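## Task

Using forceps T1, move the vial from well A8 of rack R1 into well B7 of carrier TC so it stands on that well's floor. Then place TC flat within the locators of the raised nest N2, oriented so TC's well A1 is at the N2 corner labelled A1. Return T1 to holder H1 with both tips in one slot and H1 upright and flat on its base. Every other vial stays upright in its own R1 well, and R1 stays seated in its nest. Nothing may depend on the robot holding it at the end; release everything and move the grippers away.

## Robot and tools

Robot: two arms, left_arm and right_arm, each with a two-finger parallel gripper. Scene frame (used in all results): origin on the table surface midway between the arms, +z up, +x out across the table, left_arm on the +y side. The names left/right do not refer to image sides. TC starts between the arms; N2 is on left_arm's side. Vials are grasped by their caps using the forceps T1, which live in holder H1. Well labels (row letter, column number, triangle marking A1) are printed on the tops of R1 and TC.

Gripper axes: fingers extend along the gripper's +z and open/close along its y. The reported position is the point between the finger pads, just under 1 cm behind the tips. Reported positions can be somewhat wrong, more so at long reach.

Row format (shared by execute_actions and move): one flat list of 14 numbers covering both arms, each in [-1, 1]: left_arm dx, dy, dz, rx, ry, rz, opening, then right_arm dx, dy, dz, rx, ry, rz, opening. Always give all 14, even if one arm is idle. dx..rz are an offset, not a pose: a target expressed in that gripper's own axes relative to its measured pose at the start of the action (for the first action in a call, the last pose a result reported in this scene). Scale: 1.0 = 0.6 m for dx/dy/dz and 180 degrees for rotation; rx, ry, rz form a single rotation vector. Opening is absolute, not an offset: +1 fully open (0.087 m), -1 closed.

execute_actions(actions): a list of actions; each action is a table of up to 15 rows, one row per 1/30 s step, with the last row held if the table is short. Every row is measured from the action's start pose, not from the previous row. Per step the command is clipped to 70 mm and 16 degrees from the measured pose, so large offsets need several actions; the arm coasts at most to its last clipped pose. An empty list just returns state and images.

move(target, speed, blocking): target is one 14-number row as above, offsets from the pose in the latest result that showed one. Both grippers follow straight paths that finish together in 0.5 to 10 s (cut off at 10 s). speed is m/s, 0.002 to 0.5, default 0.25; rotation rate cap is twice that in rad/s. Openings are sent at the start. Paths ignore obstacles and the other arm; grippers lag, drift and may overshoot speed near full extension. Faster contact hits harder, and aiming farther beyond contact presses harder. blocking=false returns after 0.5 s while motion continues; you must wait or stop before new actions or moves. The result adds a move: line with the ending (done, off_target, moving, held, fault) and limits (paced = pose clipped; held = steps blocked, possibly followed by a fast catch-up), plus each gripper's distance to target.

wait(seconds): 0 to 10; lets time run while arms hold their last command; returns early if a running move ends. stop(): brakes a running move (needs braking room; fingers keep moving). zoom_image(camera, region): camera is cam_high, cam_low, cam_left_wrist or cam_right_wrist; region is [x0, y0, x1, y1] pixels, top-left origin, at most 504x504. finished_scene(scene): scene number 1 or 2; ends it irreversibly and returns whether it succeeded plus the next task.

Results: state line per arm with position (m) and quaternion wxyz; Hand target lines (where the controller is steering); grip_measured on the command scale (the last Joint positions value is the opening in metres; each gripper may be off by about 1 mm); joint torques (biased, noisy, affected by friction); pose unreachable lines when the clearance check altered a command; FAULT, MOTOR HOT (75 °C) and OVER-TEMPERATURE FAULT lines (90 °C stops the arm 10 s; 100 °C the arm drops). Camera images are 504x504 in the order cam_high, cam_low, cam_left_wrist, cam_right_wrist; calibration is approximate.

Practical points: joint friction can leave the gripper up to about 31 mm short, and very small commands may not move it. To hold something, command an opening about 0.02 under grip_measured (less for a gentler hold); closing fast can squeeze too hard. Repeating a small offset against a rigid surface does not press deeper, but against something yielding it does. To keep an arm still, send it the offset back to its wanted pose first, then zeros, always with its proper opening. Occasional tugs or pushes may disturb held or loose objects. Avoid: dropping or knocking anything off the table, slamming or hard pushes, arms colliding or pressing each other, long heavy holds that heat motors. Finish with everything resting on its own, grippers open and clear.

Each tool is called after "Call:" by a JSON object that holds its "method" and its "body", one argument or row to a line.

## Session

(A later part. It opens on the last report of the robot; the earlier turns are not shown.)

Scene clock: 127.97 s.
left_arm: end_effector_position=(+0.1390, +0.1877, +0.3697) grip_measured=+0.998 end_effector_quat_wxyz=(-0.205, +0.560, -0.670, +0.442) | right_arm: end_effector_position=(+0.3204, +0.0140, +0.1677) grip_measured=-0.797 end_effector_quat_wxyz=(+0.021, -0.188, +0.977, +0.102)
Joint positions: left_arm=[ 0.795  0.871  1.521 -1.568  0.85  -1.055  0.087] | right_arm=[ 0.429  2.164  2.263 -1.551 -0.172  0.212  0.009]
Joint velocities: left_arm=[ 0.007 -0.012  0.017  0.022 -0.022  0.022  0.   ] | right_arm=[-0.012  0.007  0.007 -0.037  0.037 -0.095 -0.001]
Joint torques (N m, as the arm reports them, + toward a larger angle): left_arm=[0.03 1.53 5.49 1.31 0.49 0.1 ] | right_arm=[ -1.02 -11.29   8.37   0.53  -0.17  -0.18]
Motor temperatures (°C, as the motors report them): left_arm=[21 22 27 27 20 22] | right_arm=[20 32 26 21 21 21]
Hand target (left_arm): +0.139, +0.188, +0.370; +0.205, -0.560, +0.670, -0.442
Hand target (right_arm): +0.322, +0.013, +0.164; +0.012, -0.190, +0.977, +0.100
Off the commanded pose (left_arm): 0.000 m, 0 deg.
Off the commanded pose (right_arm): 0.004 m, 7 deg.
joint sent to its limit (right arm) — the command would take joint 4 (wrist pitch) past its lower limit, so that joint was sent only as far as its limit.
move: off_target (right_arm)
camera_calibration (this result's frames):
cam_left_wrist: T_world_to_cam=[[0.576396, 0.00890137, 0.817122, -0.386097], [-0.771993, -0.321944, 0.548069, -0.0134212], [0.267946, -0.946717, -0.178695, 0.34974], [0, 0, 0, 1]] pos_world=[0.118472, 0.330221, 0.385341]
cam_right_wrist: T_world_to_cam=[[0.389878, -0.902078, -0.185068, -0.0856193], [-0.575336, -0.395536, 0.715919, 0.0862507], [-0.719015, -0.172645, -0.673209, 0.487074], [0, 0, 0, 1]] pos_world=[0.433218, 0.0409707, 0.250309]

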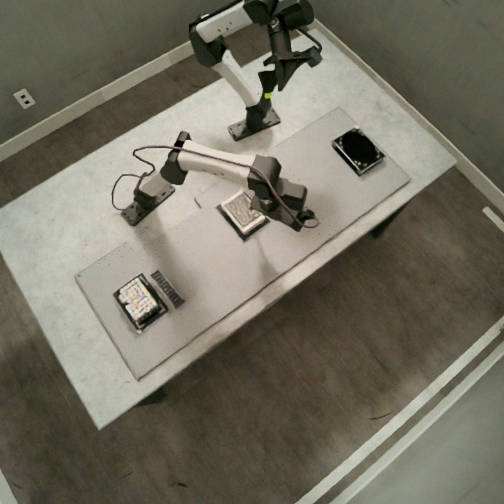

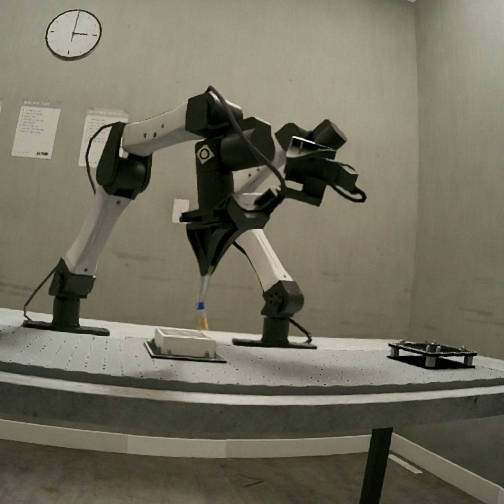

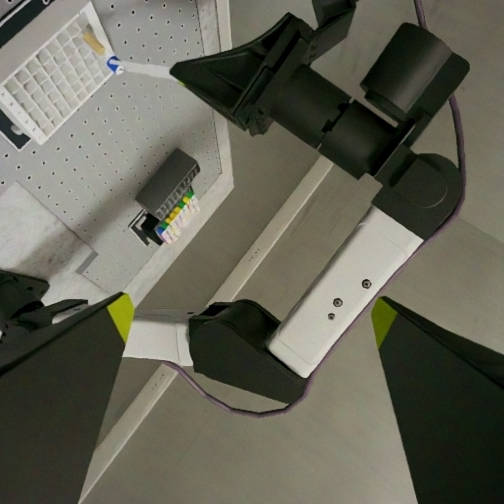

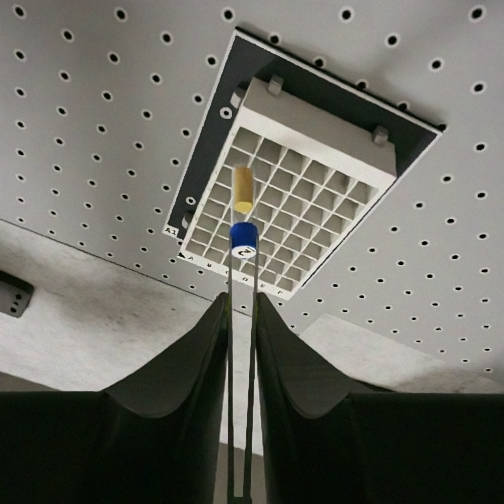

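Call:
{"method": "move", "body": {
  "target": [0,0,0,0,0,0,1, -0.01,0,0.03,0,0.04,0,-0.85],
  "speed": 0.02
}}

Call:
{"method": "zoom_image", "body": {
  "camera": "cam_right_wrist",
  "region": [150,60,350,260]
}}

Call:
{"method": "zoom_image", "body": {
  "camera": "cam_left_wrist",
  "region": [20,0,160,140]
}}

Call:
{"method": "zoom_image", "body": {
  "camera": "cam_low",
  "region": [140,270,240,370]
}}

Scene clock: 131.97 s.
left_arm: end_effector_position=(+0.1390, +0.1877, +0.3697) grip_measured=+0.998 end_effector_quat_wxyz=(-0.205, +0.560, -0.670, +0.442) | right_arm: end_effector_position=(+0.3233, +0.0201, +0.1564) grip_measured=-0.797 end_effector_quat_wxyz=(+0.005, -0.189, +0.976, +0.107)
Joint positions: left_arm=[ 0.795  0.871  1.521 -1.568  0.85  -1.055  0.087] | right_arm=[ 0.429  2.213  2.291 -1.556 -0.194  0.209  0.009]
Joint velocities: left_arm=[-0.002 -0.007 -0.012 -0.066 -0.022 -0.007 -0.001] | right_arm=[ 0.002 -0.017 -0.012 -0.007 -0.022 -0.095  0.   ]
Joint torques (N m, as the arm reports them, + toward a larger angle): left_arm=[0.08 1.44 5.53 1.36 0.47 0.1 ] | right_arm=[ -1.21 -11.22   8.13   0.48  -0.22  -0.14]
Motor temperatures (°C, as the motors report them): left_arm=[21 22 27 27 20 22] | right_arm=[20 33 27 21 21 21]
Hand target (left_arm): +0.139, +0.188, +0.370; +0.205, -0.560, +0.670, -0.442
Hand target (right_arm): +0.326, +0.019, +0.150; -0.006, -0.189, +0.976, +0.107
Off the commanded pose (left_arm): 0.000 m, 0 deg.
Off the commanded pose (right_arm): 0.007 m, 6 deg.
joint sent to its limit (right arm) — the command would take joint 4 (wrist pitch) past its lower limit, so that joint was sent only as far as its limit.
move: off_target (right_arm)
camera_calibration (this result's frames):
cam_left_wrist: T_world_to_cam=[[0.576396, 0.00890137, 0.817122, -0.386097], [-0.771993, -0.321944, 0.548069, -0.0134212], [0.267946, -0.946717, -0.178695, 0.34974], [0, 0, 0, 1]] pos_world=[0.118472, 0.330221, 0.385341]
cam_right_wrist: T_world_to_cam=[[0.388681, -0.899103, -0.201345, -0.0803762], [-0.549526, -0.401621, 0.732613, 0.0875405], [-0.73956, -0.174108, -0.650183, 0.485667], [0, 0, 0, 1]] pos_world=[0.438526, 0.0474502, 0.235455]

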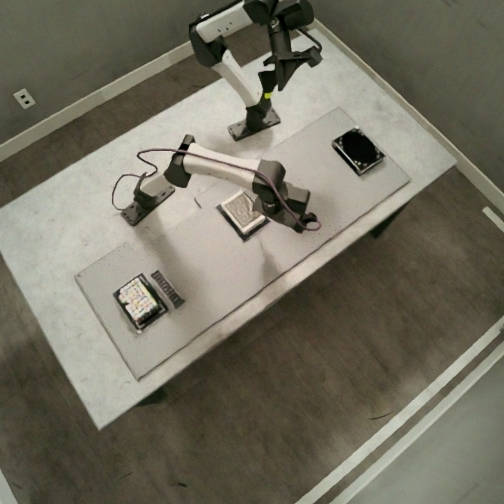

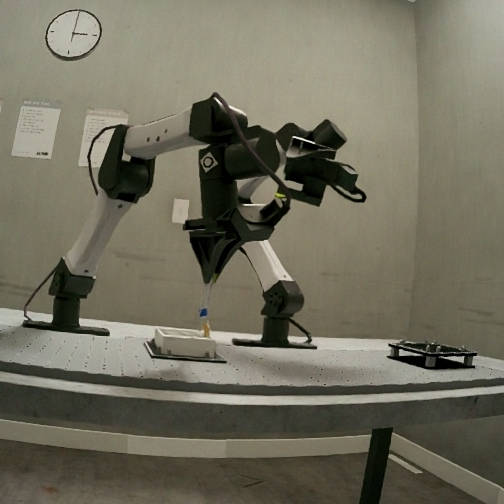

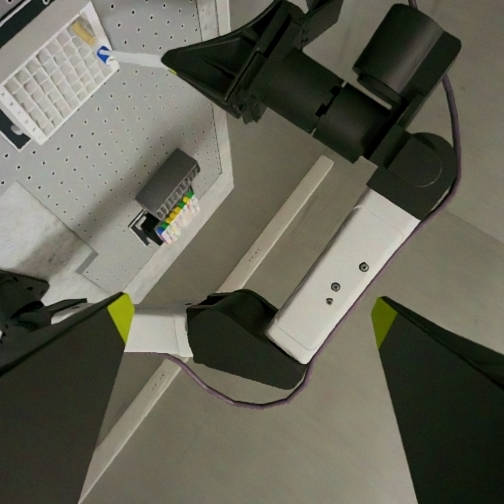

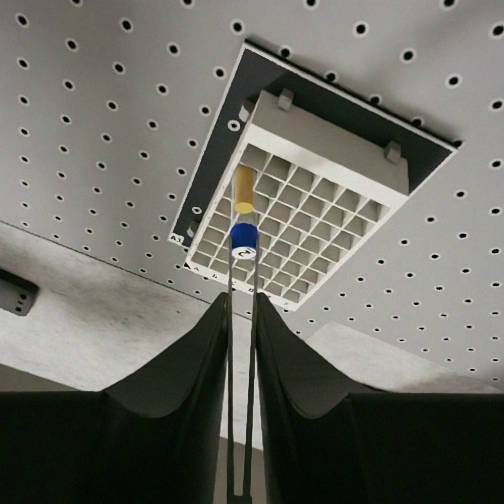

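Region (150, 60, 350, 260) of cam_right_wrist's 504x504 image, scaled by 2.520, with more detail than that image has.

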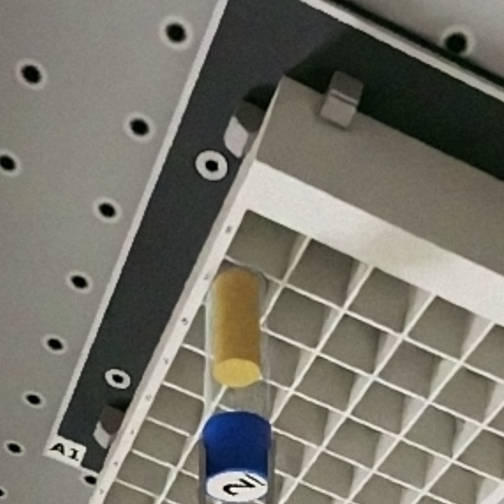

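Region (20, 0, 160, 140) of cam_left_wrist's 504x504 image, scaled by 3.600, with more detail than that image has.

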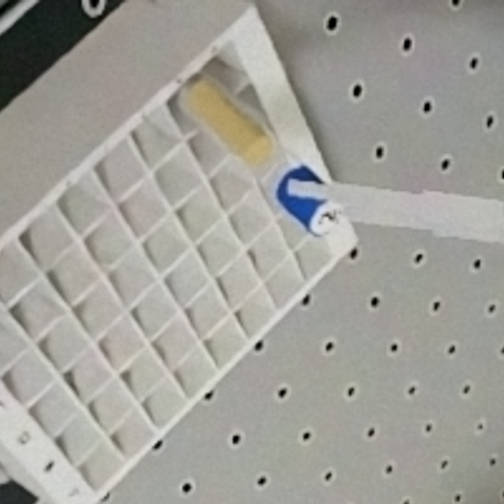

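Region (140, 270, 240, 370) of cam_low's 504x504 image, scaled by 5.040, with more detail than that image has.

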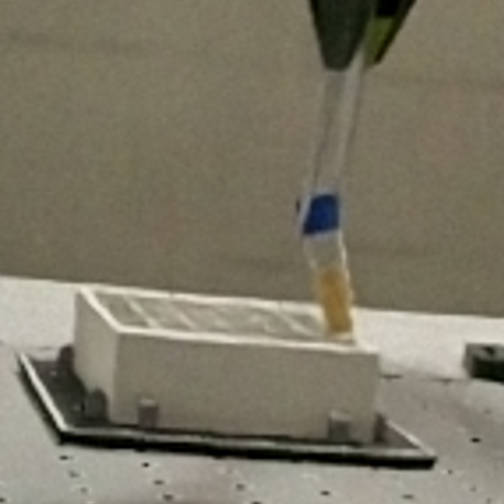

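Call:
{"method": "move", "body": {
  "target": [0,0,0,0,0,0,1, 0.011,-0.028,0,0,0,0,-0.85],
  "speed": 0.02
}}

Call:
{"method": "zoom_image", "body": {
  "camera": "cam_right_wrist",
  "region": [150,60,350,260]
}}

Call:
{"method": "zoom_image", "body": {
  "camera": "cam_left_wrist",
  "region": [20,0,160,140]
}}

Scene clock: 135.27 s.
left_arm: end_effector_position=(+0.1390, +0.1877, +0.3697) grip_measured=+0.998 end_effector_quat_wxyz=(-0.205, +0.560, -0.670, +0.442) | right_arm: end_effector_position=(+0.3221, +0.0100, +0.1553) grip_measured=-0.797 end_effector_quat_wxyz=(+0.005, -0.187, +0.976, +0.113)
Joint positions: left_arm=[ 0.795  0.871  1.521 -1.568  0.85  -1.055  0.087] | right_arm=[ 0.405  2.168  2.211 -1.522 -0.207  0.19   0.009]
Joint velocities: left_arm=[-0.012 -0.012 -0.002  0.007 -0.066  0.022 -0.   ] | right_arm=[-0.007 -0.012  0.002  0.022 -0.007 -0.051 -0.   ]
Joint torques (N m, as the arm reports them, + toward a larger angle): left_arm=[0.1  1.64 5.45 1.39 0.48 0.11] | right_arm=[ -1.35 -14.48   4.44   0.65  -0.04  -0.2 ]
Motor temperatures (°C, as the motors report them): left_arm=[21 22 27 27 20 22] | right_arm=[20 34 27 21 21 21]
Hand target (left_arm): +0.139, +0.188, +0.370; +0.205, -0.560, +0.670, -0.442
Hand target (right_arm): +0.323, +0.002, +0.153; +0.005, -0.189, +0.976, +0.106
Off the commanded pose (left_arm): 0.000 m, 0 deg.
Off the commanded pose (right_arm): 0.008 m, 1 deg.
move: done
camera_calibration (this result's frames):
cam_left_wrist: T_world_to_cam=[[0.576396, 0.00890137, 0.817122, -0.386097], [-0.771993, -0.321944, 0.548069, -0.0134212], [0.267946, -0.946717, -0.178695, 0.34974], [0, 0, 0, 1]] pos_world=[0.118472, 0.330221, 0.385341]
cam_right_wrist: T_world_to_cam=[[0.383717, -0.898472, -0.213328, -0.0858266], [-0.548202, -0.407531, 0.730337, 0.0836163], [-0.743125, -0.163296, -0.648921, 0.483209], [0, 0, 0, 1]] pos_world=[0.437857, 0.0358695, 0.234187]

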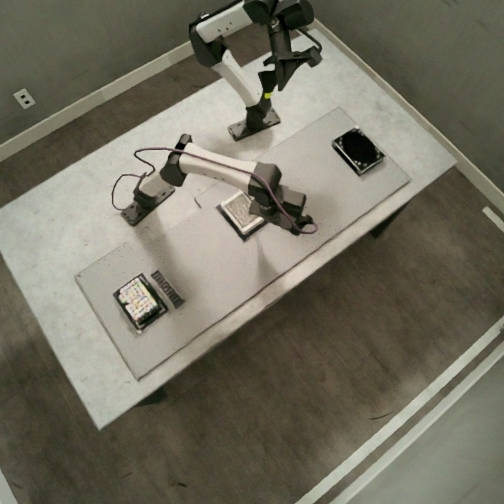

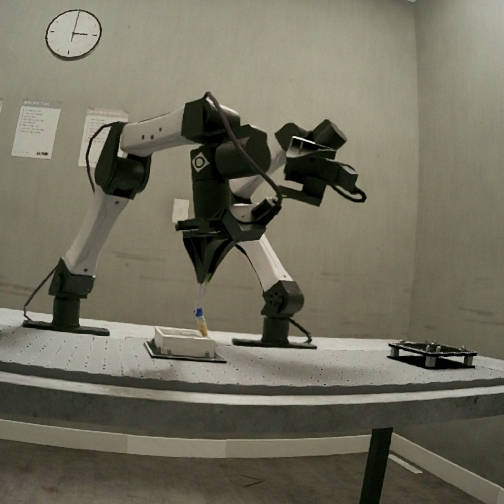

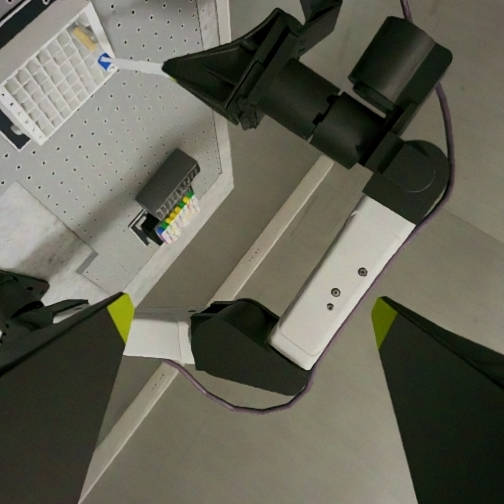

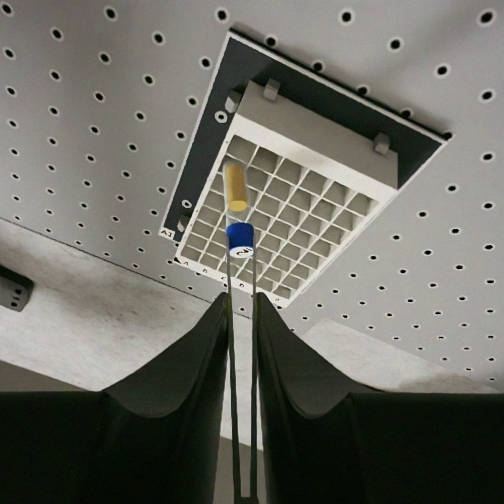

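Region (150, 60, 350, 260) of cam_right_wrist's 504x504 image, scaled by 2.520, with more detail than that image has.

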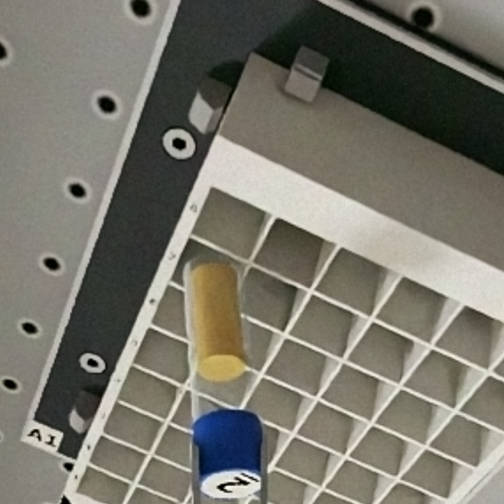

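Region (20, 0, 160, 140) of cam_left_wrist's 504x504 image, scaled by 3.600, with more detail than that image has.

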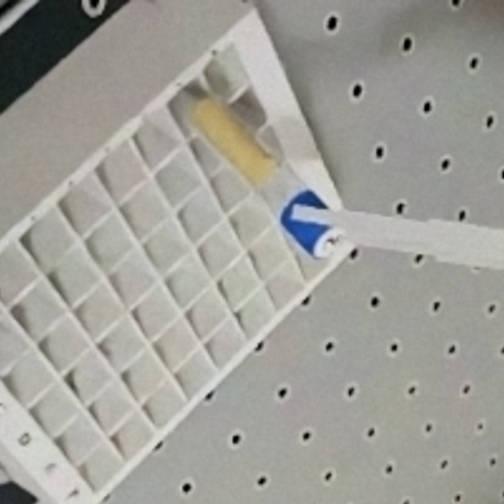

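Caught in A7. Lift.

Call:
{"method": "move", "body": {
  "target": [0,0,0,0,0,0,1, 0,0,-0.03,0,0,0,-0.85],
  "speed": 0.02
}}

Call:
{"method": "zoom_image", "body": {
  "camera": "cam_right_wrist",
  "region": [150,60,350,260]
}}

Call:
{"method": "zoom_image", "body": {
  "camera": "cam_low",
  "region": [140,270,240,370]
}}

Scene clock: 136.90 s.
left_arm: end_effector_position=(+0.1390, +0.1877, +0.3697) grip_measured=+0.998 end_effector_quat_wxyz=(-0.205, +0.560, -0.670, +0.442) | right_arm: end_effector_position=(+0.3216, +0.0106, +0.1645) grip_measured=-0.797 end_effector_quat_wxyz=(+0.009, -0.188, +0.975, +0.117)
Joint positions: left_arm=[ 0.795  0.871  1.521 -1.568  0.85  -1.055  0.087] | right_arm=[ 0.405  2.168  2.249 -1.548 -0.212  0.189  0.009]
Joint velocities: left_arm=[0.002 0.012 0.007 0.066 0.037 0.022 0.001] | right_arm=[-0.002  0.007 -0.022 -0.051  0.037 -0.037  0.   ]
Joint torques (N m, as the arm reports them, + toward a larger angle): left_arm=[-0.03  1.53  5.63  1.35  0.5   0.13] | right_arm=[ -1.33 -14.15   8.11   0.36  -0.07  -0.11]
Motor temperatures (°C, as the motors report them): left_arm=[21 22 27 27 20 22] | right_arm=[20 34 27 21 21 21]
Hand target (left_arm): +0.139, +0.188, +0.370; +0.205, -0.560, +0.670, -0.442
Hand target (right_arm): +0.322, +0.006, +0.173; +0.015, -0.186, +0.975, +0.118
Off the commanded pose (left_arm): 0.000 m, 0 deg.
Off the commanded pose (right_arm): 0.010 m, 1 deg.
joint sent to its limit (right arm) — the command would take joint 4 (wrist pitch) past its lower limit, so that joint was sent only as far as its limit.
move: done
camera_calibration (this result's frames):
cam_left_wrist: T_world_to_cam=[[0.576396, 0.00890137, 0.817122, -0.386097], [-0.771993, -0.321944, 0.548069, -0.0134212], [0.267946, -0.946717, -0.178695, 0.34974], [0, 0, 0, 1]] pos_world=[0.118472, 0.330221, 0.385341]
cam_right_wrist: T_world_to_cam=[[0.38709, -0.895483, -0.219706, -0.083203], [-0.552786, -0.416096, 0.722006, 0.0798197], [-0.737963, -0.158031, -0.656077, 0.488327], [0, 0, 0, 1]] pos_world=[0.436698, 0.0358764, 0.24447]

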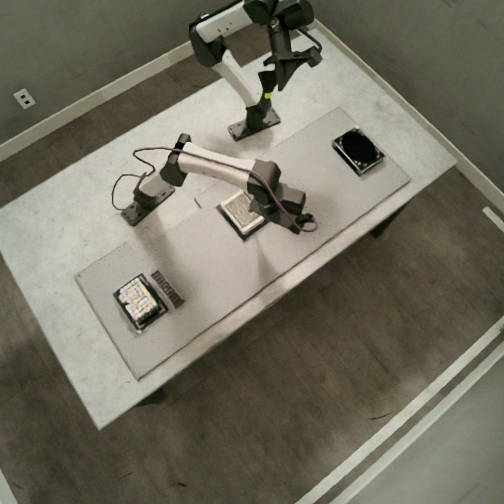

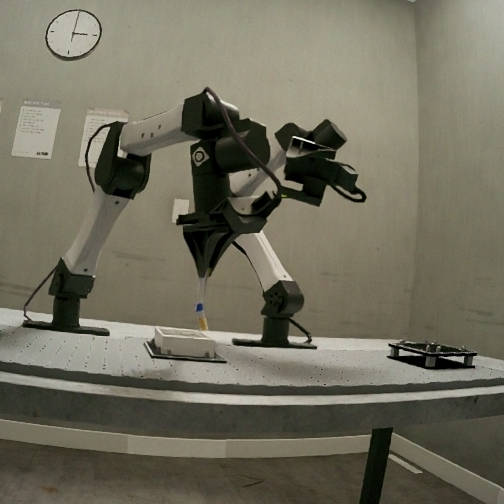

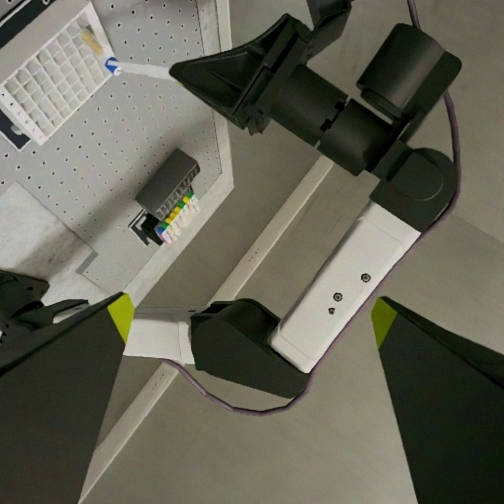

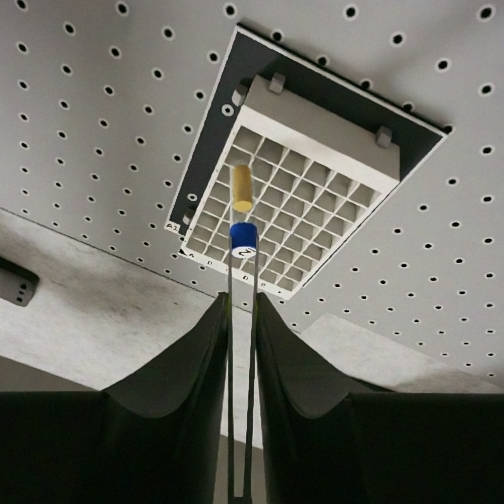

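Region (150, 60, 350, 260) of cam_right_wrist's 504x504 image, scaled by 2.520, with more detail than that image has.

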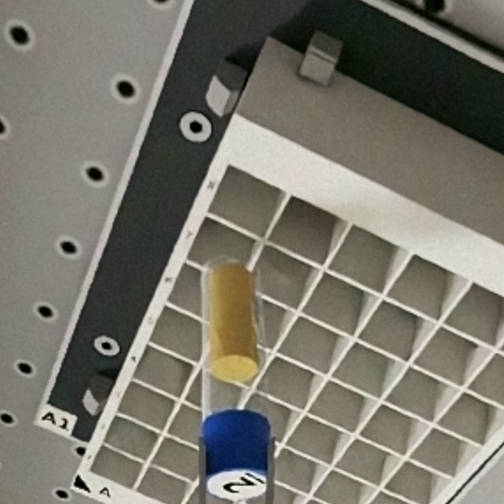

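Region (140, 270, 240, 370) of cam_low's 504x504 image, scaled by 5.040, with more detail than that image has.

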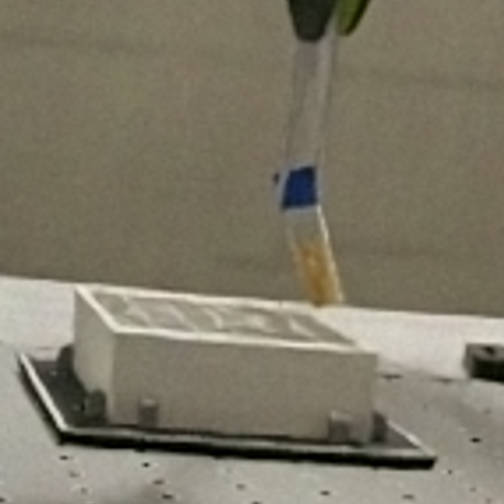

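Call:
{"method": "move", "body": {
  "target": [0,0,0,0,0,0,1, 0.010,-0.026,-0.005,0,0,0,-0.85],
  "speed": 0.02
}}

Call:
{"method": "move", "body": {
  "target": [0,0,0,0,0,0,1, 0,0,0.03,0,0,0,-0.85],
  "speed": 0.015
}}

Call:
{"method": "zoom_image", "body": {
  "camera": "cam_right_wrist",
  "region": [150,60,350,260]
}}

Call:
{"method": "zoom_image", "body": {
  "camera": "cam_left_wrist",
  "region": [20,0,160,140]
}}

Scene clock: 138.60 s.
left_arm: end_effector_position=(+0.1390, +0.1877, +0.3697) grip_measured=+0.998 end_effector_quat_wxyz=(-0.205, +0.560, -0.670, +0.442) | right_arm: end_effector_position=(+0.3220, -0.0030, +0.1647) grip_measured=-0.797 end_effector_quat_wxyz=(+0.008, -0.187, +0.976, +0.115)
Joint positions: left_arm=[ 0.795  0.871  1.521 -1.568  0.85  -1.055  0.087] | right_arm=[ 0.377  2.137  2.199 -1.54  -0.212  0.164  0.009]
Joint velocities: left_arm=[ 0.002 -0.007  0.017  0.037 -0.051  0.022  0.   ] | right_arm=[-0.007 -0.007 -0.017  0.007 -0.007 -0.007  0.   ]
Joint torques (N m, as the arm reports them, + toward a larger angle): left_arm=[0.07 1.53 5.5  1.34 0.46 0.08] | right_arm=[ -1.31 -14.38   4.73   0.74  -0.19  -0.11]
Motor temperatures (°C, as the motors report them): left_arm=[21 22 27 27 20 22] | right_arm=[20 35 27 21 21 21]
Hand target (left_arm): +0.139, +0.188, +0.370; +0.205, -0.560, +0.670, -0.442
Hand target (right_arm): +0.322, -0.006, +0.164; +0.009, -0.188, +0.975, +0.117
Off the commanded pose (left_arm): 0.000 m, 0 deg.
Off the commanded pose (right_arm): 0.004 m, 0 deg.
move: done
camera_calibration (this result's frames):
cam_left_wrist: T_world_to_cam=[[0.576396, 0.00890137, 0.817122, -0.386097], [-0.771993, -0.321944, 0.548069, -0.0134212], [0.267946, -0.946717, -0.178695, 0.34974], [0, 0, 0, 1]] pos_world=[0.118472, 0.330221, 0.385341]
cam_right_wrist: T_world_to_cam=[[0.383638, -0.897664, -0.216845, -0.0948557], [-0.552703, -0.4113, 0.724812, 0.0738059], [-0.739825, -0.158214, -0.653932, 0.486821], [0, 0, 0, 1]] pos_world=[0.437346, 0.0222299, 0.244283]

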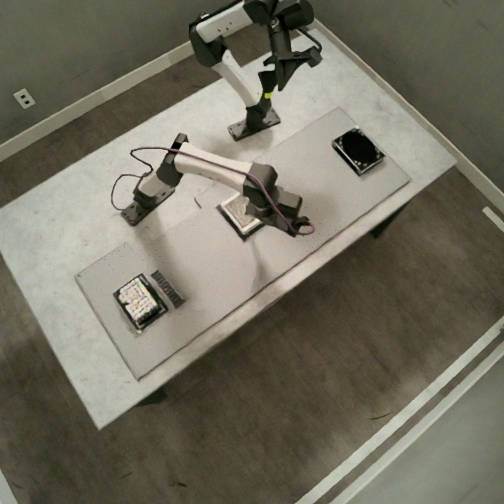

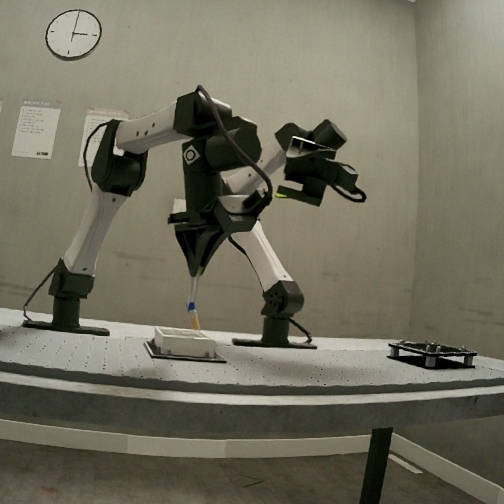

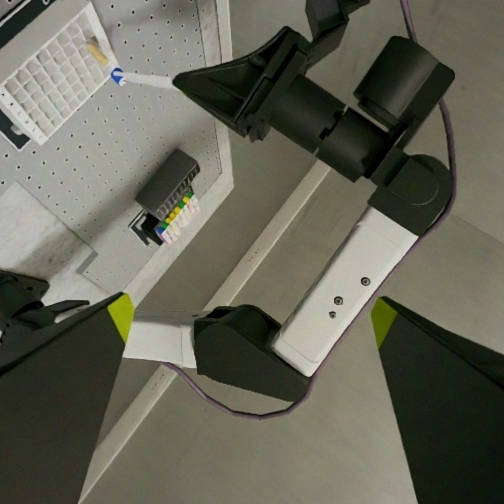

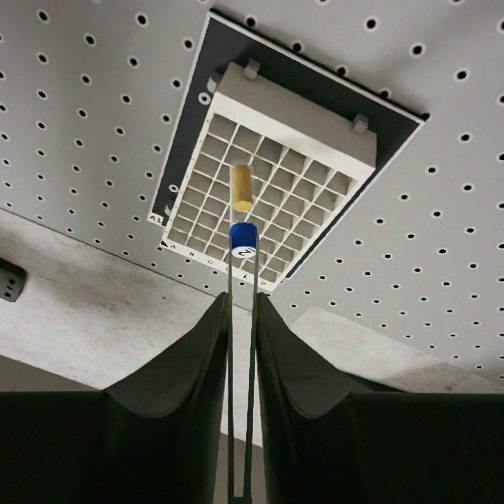

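Scene clock: 140.23 s.
left_arm: end_effector_position=(+0.1390, +0.1877, +0.3697) grip_measured=+0.998 end_effector_quat_wxyz=(-0.205, +0.560, -0.670, +0.442) | right_arm: end_effector_position=(+0.3258, -0.0008, +0.1475) grip_measured=-0.850 end_effector_quat_wxyz=(+0.007, -0.187, +0.976, +0.115)
Joint positions: left_arm=[ 0.795  0.871  1.521 -1.568  0.85  -1.055  0.087] | right_arm=[ 0.377  2.137  2.129 -1.47  -0.212  0.164  0.007]
Joint velocities: left_arm=[-0.007 -0.017  0.002  0.022  0.051 -0.125 -0.   ] | right_arm=[ 0.012 -0.017 -0.002 -0.022  0.022  0.022 -0.   ]
Joint torques (N m, as the arm reports them, + toward a larger angle): left_arm=[-0.05  1.42  5.62  1.39  0.48  0.1 ] | right_arm=[  0.24 -14.7    4.47   0.69  -0.14   0.02]
Motor temperatures (°C, as the motors report them): left_arm=[21 22 27 27 20 22] | right_arm=[20 35 27 21 21 21]
Hand target (left_arm): +0.139, +0.188, +0.370; +0.205, -0.560, +0.670, -0.442
Hand target (right_arm): +0.322, +0.001, +0.147; +0.007, -0.187, +0.976, +0.115
Off the commanded pose (left_arm): 0.000 m, 0 deg.
Off the commanded pose (right_arm): 0.005 m, 0 deg.
move: done
camera_calibration (this result's frames):
cam_left_wrist: T_world_to_cam=[[0.576396, 0.00890137, 0.817122, -0.386097], [-0.771993, -0.321944, 0.548069, -0.0134212], [0.267946, -0.946717, -0.178695, 0.34974], [0, 0, 0, 1]] pos_world=[0.118472, 0.330221, 0.385341]
cam_right_wrist: T_world_to_cam=[[0.383424, -0.89779, -0.216702, -0.0979749], [-0.551987, -0.410879, 0.725595, 0.0889125], [-0.74047, -0.158593, -0.65311, 0.478874], [0, 0, 0, 1]] pos_world=[0.441236, 0.0245177, 0.227011]

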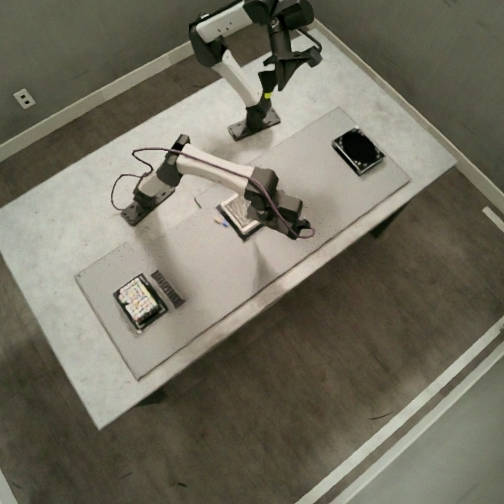

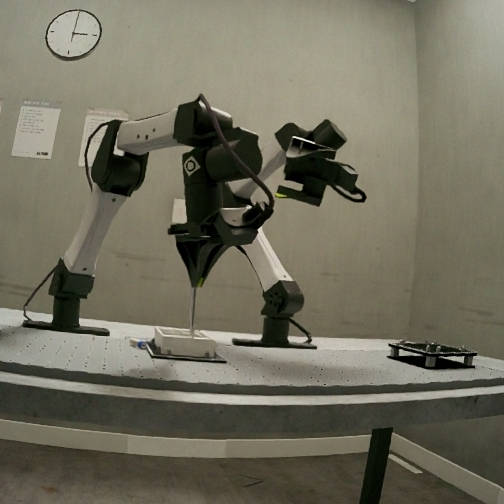

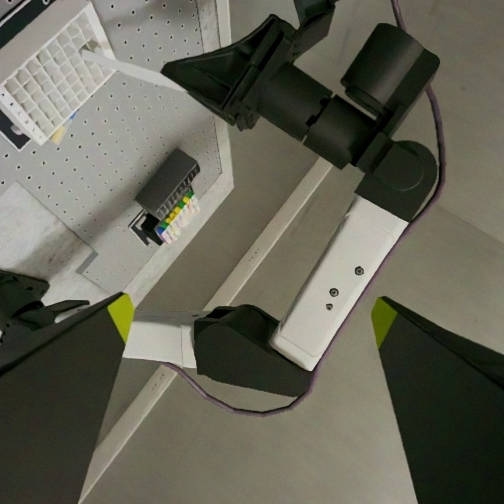

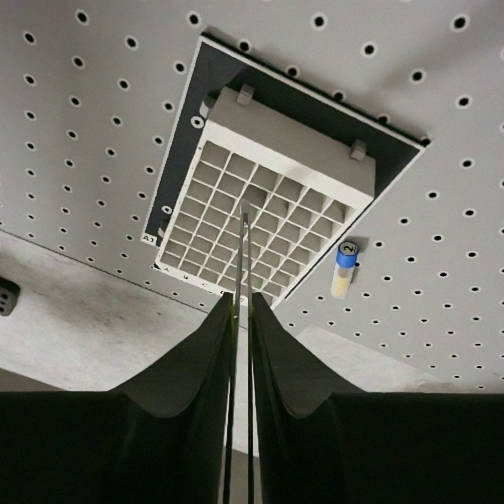

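Region (150, 60, 350, 260) of cam_right_wrist's 504x504 image, scaled by 2.520, with more detail than that image has.

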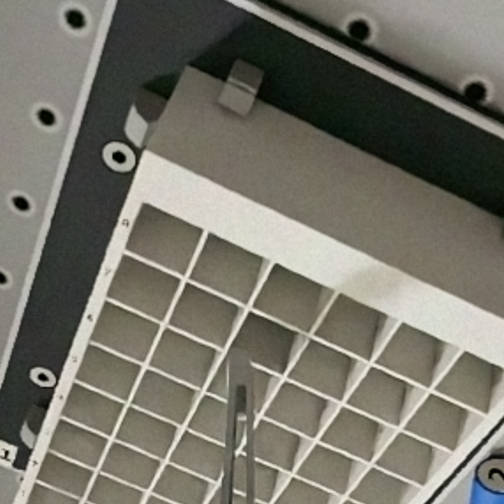

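Region (20, 0, 160, 140) of cam_left_wrist's 504x504 image, scaled by 3.600, with more detail than that image has.

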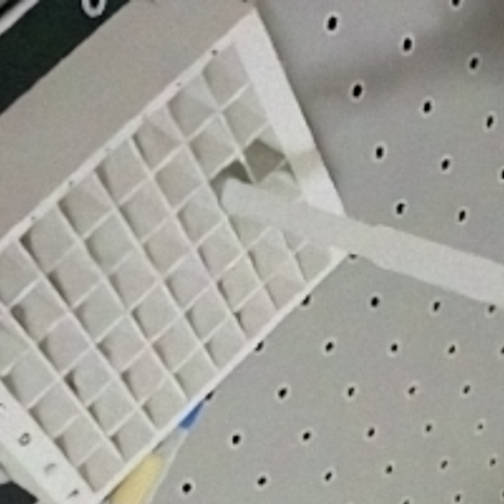

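Call:
{"method": "move", "body": {
  "target": [0,0,0,0,0,0,1, 0,0,-0.1,0,0,0,-0.8],
  "speed": 0.1
}}

Call:
{"method": "move", "body": {
  "target": [0,0,0,0,0,0,1, 0.12,-0.575,0,0,0,0.11,-0.8]
}}

Call:
{"method": "move", "body": {
  "target": [0,0,0,0,0,0,1, 0,0,0,0,-0.27,0,-0.8]
}}

Scene clock: 142.60 s.
left_arm: end_effector_position=(+0.1390, +0.1877, +0.3697) grip_measured=+0.998 end_effector_quat_wxyz=(-0.205, +0.560, -0.670, +0.442) | right_arm: end_effector_position=(+0.3288, -0.0114, +0.1999) grip_measured=-0.800 end_effector_quat_wxyz=(+0.059, -0.178, +0.973, +0.132)
Joint positions: left_arm=[ 0.795  0.871  1.521 -1.568  0.85  -1.055  0.087] | right_arm=[ 0.349  2.07   2.245 -1.548 -0.212  0.163  0.009]
Joint velocities: left_arm=[ 0.012 -0.002  0.007  0.007  0.051  0.037 -0.   ] | right_arm=[-0.017 -0.002 -0.007 -0.007 -0.007 -0.022 -0.   ]
Joint torques (N m, as the arm reports them, + toward a larger angle): left_arm=[0.14 1.53 5.48 1.36 0.45 0.09] | right_arm=[ -1.21 -12.78   7.93   0.62  -0.24  -0.11]
Motor temperatures (°C, as the motors report them): left_arm=[21 22 28 27 20 22] | right_arm=[20 36 27 21 21 21]
Hand target (left_arm): +0.139, +0.188, +0.370; +0.205, -0.560, +0.670, -0.442
Hand target (right_arm): +0.327, -0.014, +0.206; +0.059, -0.179, +0.973, +0.136
Off the commanded pose (left_arm): 0.000 m, 0 deg.
Off the commanded pose (right_arm): 0.007 m, 6 deg.
joint sent to its limit (right arm) — the command would take joint 4 (wrist pitch) past its lower limit, so that joint was sent only as far as its limit.
move: off_target (right_arm)
camera_calibration (this result's frames):
cam_left_wrist: T_world_to_cam=[[0.576396, 0.00890137, 0.817122, -0.386097], [-0.771993, -0.321944, 0.548069, -0.0134212], [0.267946, -0.946717, -0.178695, 0.34974], [0, 0, 0, 1]] pos_world=[0.118472, 0.330221, 0.385341]
cam_right_wrist: T_world_to_cam=[[0.379597, -0.896473, -0.228566, -0.0936051], [-0.626644, -0.430899, 0.64934, 0.0877675], [-0.680605, -0.103258, -0.725338, 0.508935], [0, 0, 0, 1]] pos_world=[0.436915, 0.00645601, 0.290764]

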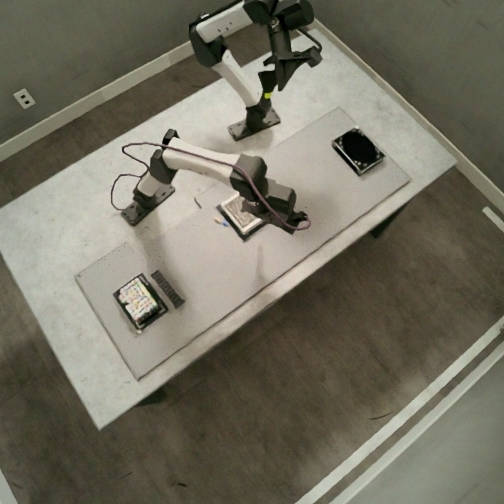

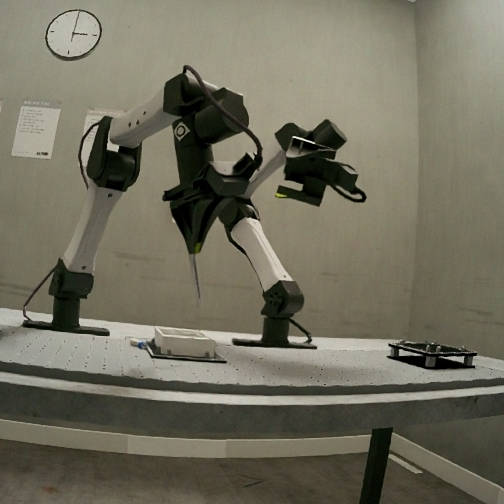

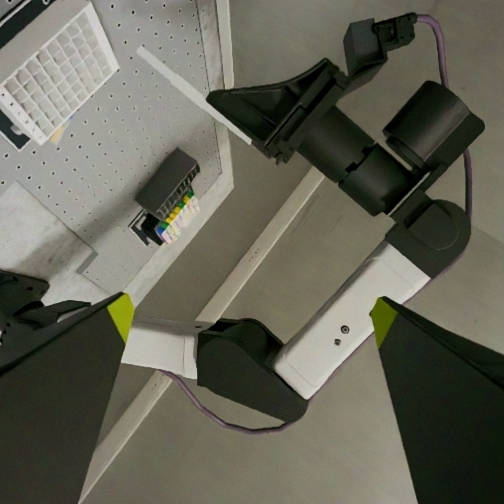

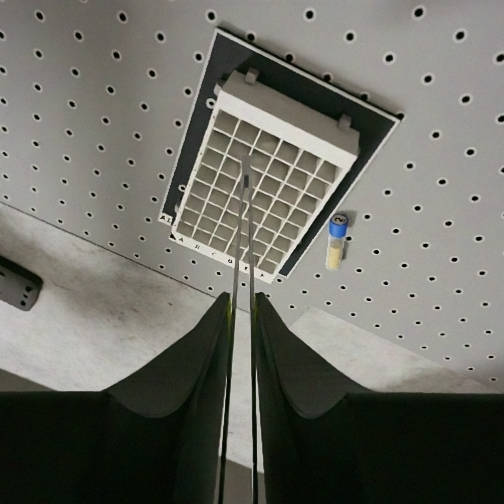

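Scene clock: 144.63 s.
left_arm: end_effector_position=(+0.1390, +0.1877, +0.3697) grip_measured=+0.998 end_effector_quat_wxyz=(-0.205, +0.560, -0.670, +0.442) | right_arm: end_effector_position=(+0.3847, -0.3514, +0.1154) grip_measured=-0.800 end_effector_quat_wxyz=(+0.050, -0.002, +0.991, +0.123)
Joint positions: left_arm=[ 0.795  0.871  1.521 -1.568  0.85  -1.055  0.087] | right_arm=[-0.537  2.211  2.12  -1.481 -0.267 -0.386  0.009]
Joint velocities: left_arm=[ 0.017 -0.002 -0.007 -0.007 -0.095  0.081  0.001] | right_arm=[-0.002  0.007 -0.002  0.022 -0.007 -0.022 -0.001]
Joint torques (N m, as the arm reports them, + toward a larger angle): left_arm=[0.01 1.41 5.52 1.35 0.47 0.11] | right_arm=[  0.11 -11.61   8.35   0.29  -0.27  -0.15]
Motor temperatures (°C, as the motors report them): left_arm=[21 22 28 27 20 22] | right_arm=[20 36 27 21 21 21]
Hand target (left_arm): +0.139, +0.188, +0.370; +0.205, -0.560, +0.670, -0.442
Hand target (right_arm): +0.385, -0.349, +0.112; +0.040, -0.008, +0.991, +0.131
Off the commanded pose (left_arm): 0.000 m, 0 deg.
Off the commanded pose (right_arm): 0.010 m, 3 deg.
move: off_target (right_arm)
camera_calibration (this result's frames):
cam_left_wrist: T_world_to_cam=[[0.576396, 0.00890137, 0.817122, -0.386097], [-0.771993, -0.321944, 0.548069, -0.0134212], [0.267946, -0.946717, -0.178695, 0.34974], [0, 0, 0, 1]] pos_world=[0.118472, 0.330221, 0.385341]
cam_right_wrist: T_world_to_cam=[[0.0342082, -0.970569, -0.238382, -0.331039], [-0.694363, -0.194633, 0.692804, 0.135199], [-0.718811, 0.141824, -0.680585, 0.54635], [0, 0, 0, 1]] pos_world=[0.497924, -0.372468, 0.199258]

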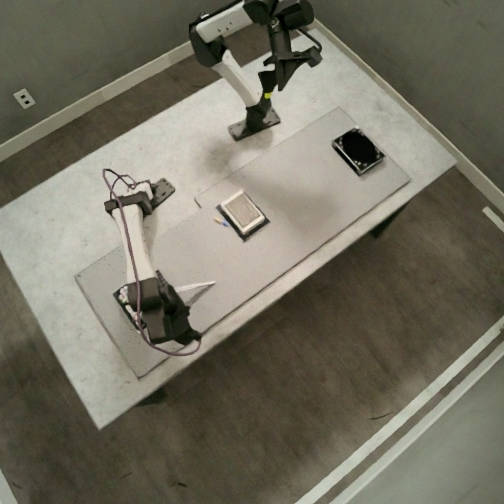

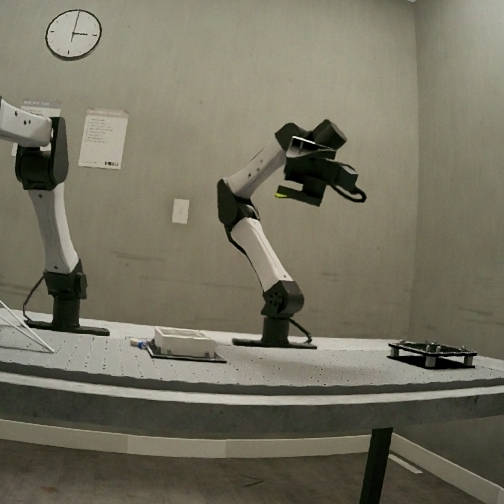

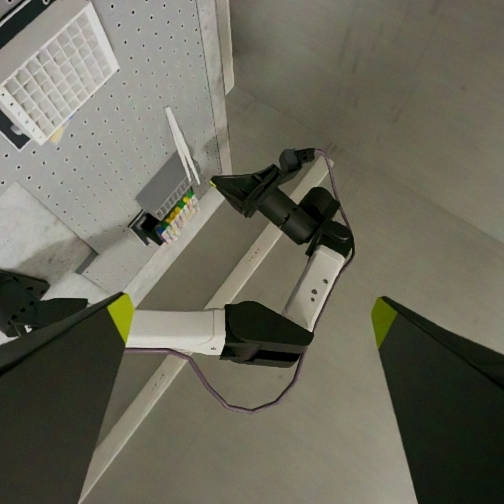

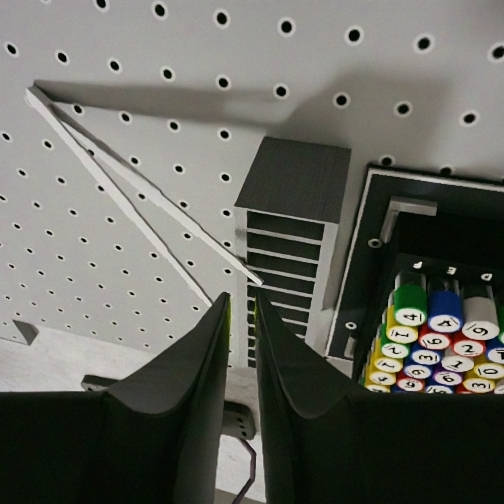

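Scene clock: 147.07 s.
left_arm: end_effector_position=(+0.1390, +0.1877, +0.3697) grip_measured=+0.998 end_effector_quat_wxyz=(-0.205, +0.560, -0.670, +0.442) | right_arm: end_effector_position=(+0.3898, -0.3537, +0.1198) grip_measured=-0.800 end_effector_quat_wxyz=(+0.452, +0.038, +0.885, +0.104)
Joint positions: left_arm=[ 0.795  0.871  1.521 -1.568  0.85  -1.055  0.087] | right_arm=[-0.682  1.513  0.973 -0.2   -0.565 -0.186  0.009]
Joint velocities: left_arm=[ 0.017 -0.012  0.002  0.051 -0.007 -0.066 -0.001] | right_arm=[-0.007 -0.007 -0.007 -0.051  0.022 -0.037 -0.   ]
Joint torques (N m, as the arm reports them, + toward a larger angle): left_arm=[0.1  1.51 5.58 1.34 0.47 0.11] | right_arm=[-1.3  -9.15  5.33  1.71 -0.35  0.04]
Motor temperatures (°C, as the motors report them): left_arm=[21 22 28 27 20 22] | right_arm=[20 36 27 22 21 21]
Hand target (left_arm): +0.139, +0.188, +0.370; +0.205, -0.560, +0.670, -0.442
Hand target (right_arm): +0.384, -0.352, +0.117; +0.452, +0.045, +0.884, +0.109
Off the commanded pose (left_arm): 0.000 m, 0 deg.
Off the commanded pose (right_arm): 0.007 m, 2 deg.
move: done
camera_calibration (this result's frames):
cam_left_wrist: T_world_to_cam=[[0.576396, 0.00890137, 0.817122, -0.386097], [-0.771993, -0.321944, 0.548069, -0.0134212], [0.267946, -0.946717, -0.178695, 0.34974], [0, 0, 0, 1]] pos_world=[0.118472, 0.330221, 0.385341]
cam_right_wrist: T_world_to_cam=[[0.0331439, -0.979119, -0.200566, -0.339564], [-0.998582, -0.024078, -0.047474, 0.402792], [0.0416534, 0.201855, -0.978529, 0.313775], [0, 0, 0, 1]] pos_world=[0.400405, -0.386113, 0.258055]

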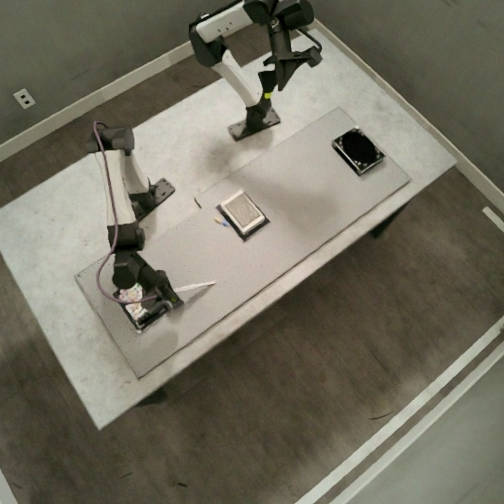

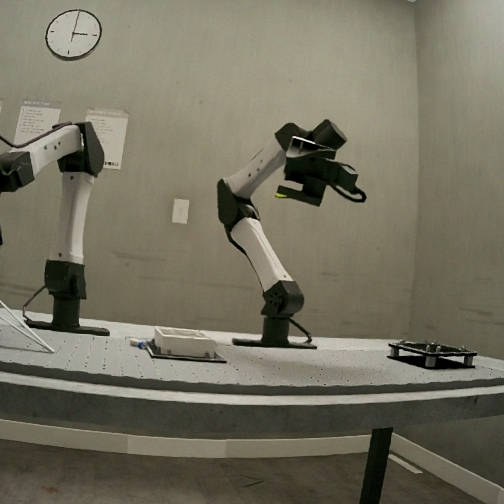

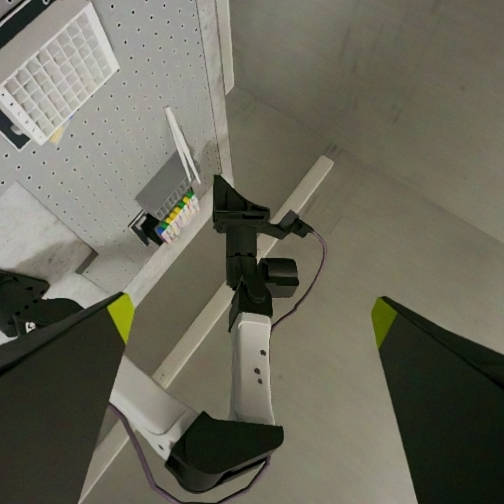

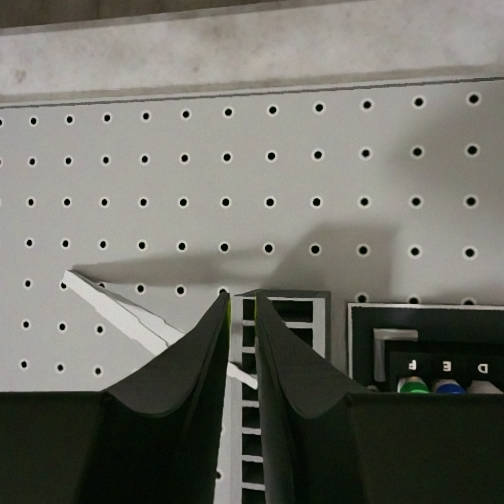

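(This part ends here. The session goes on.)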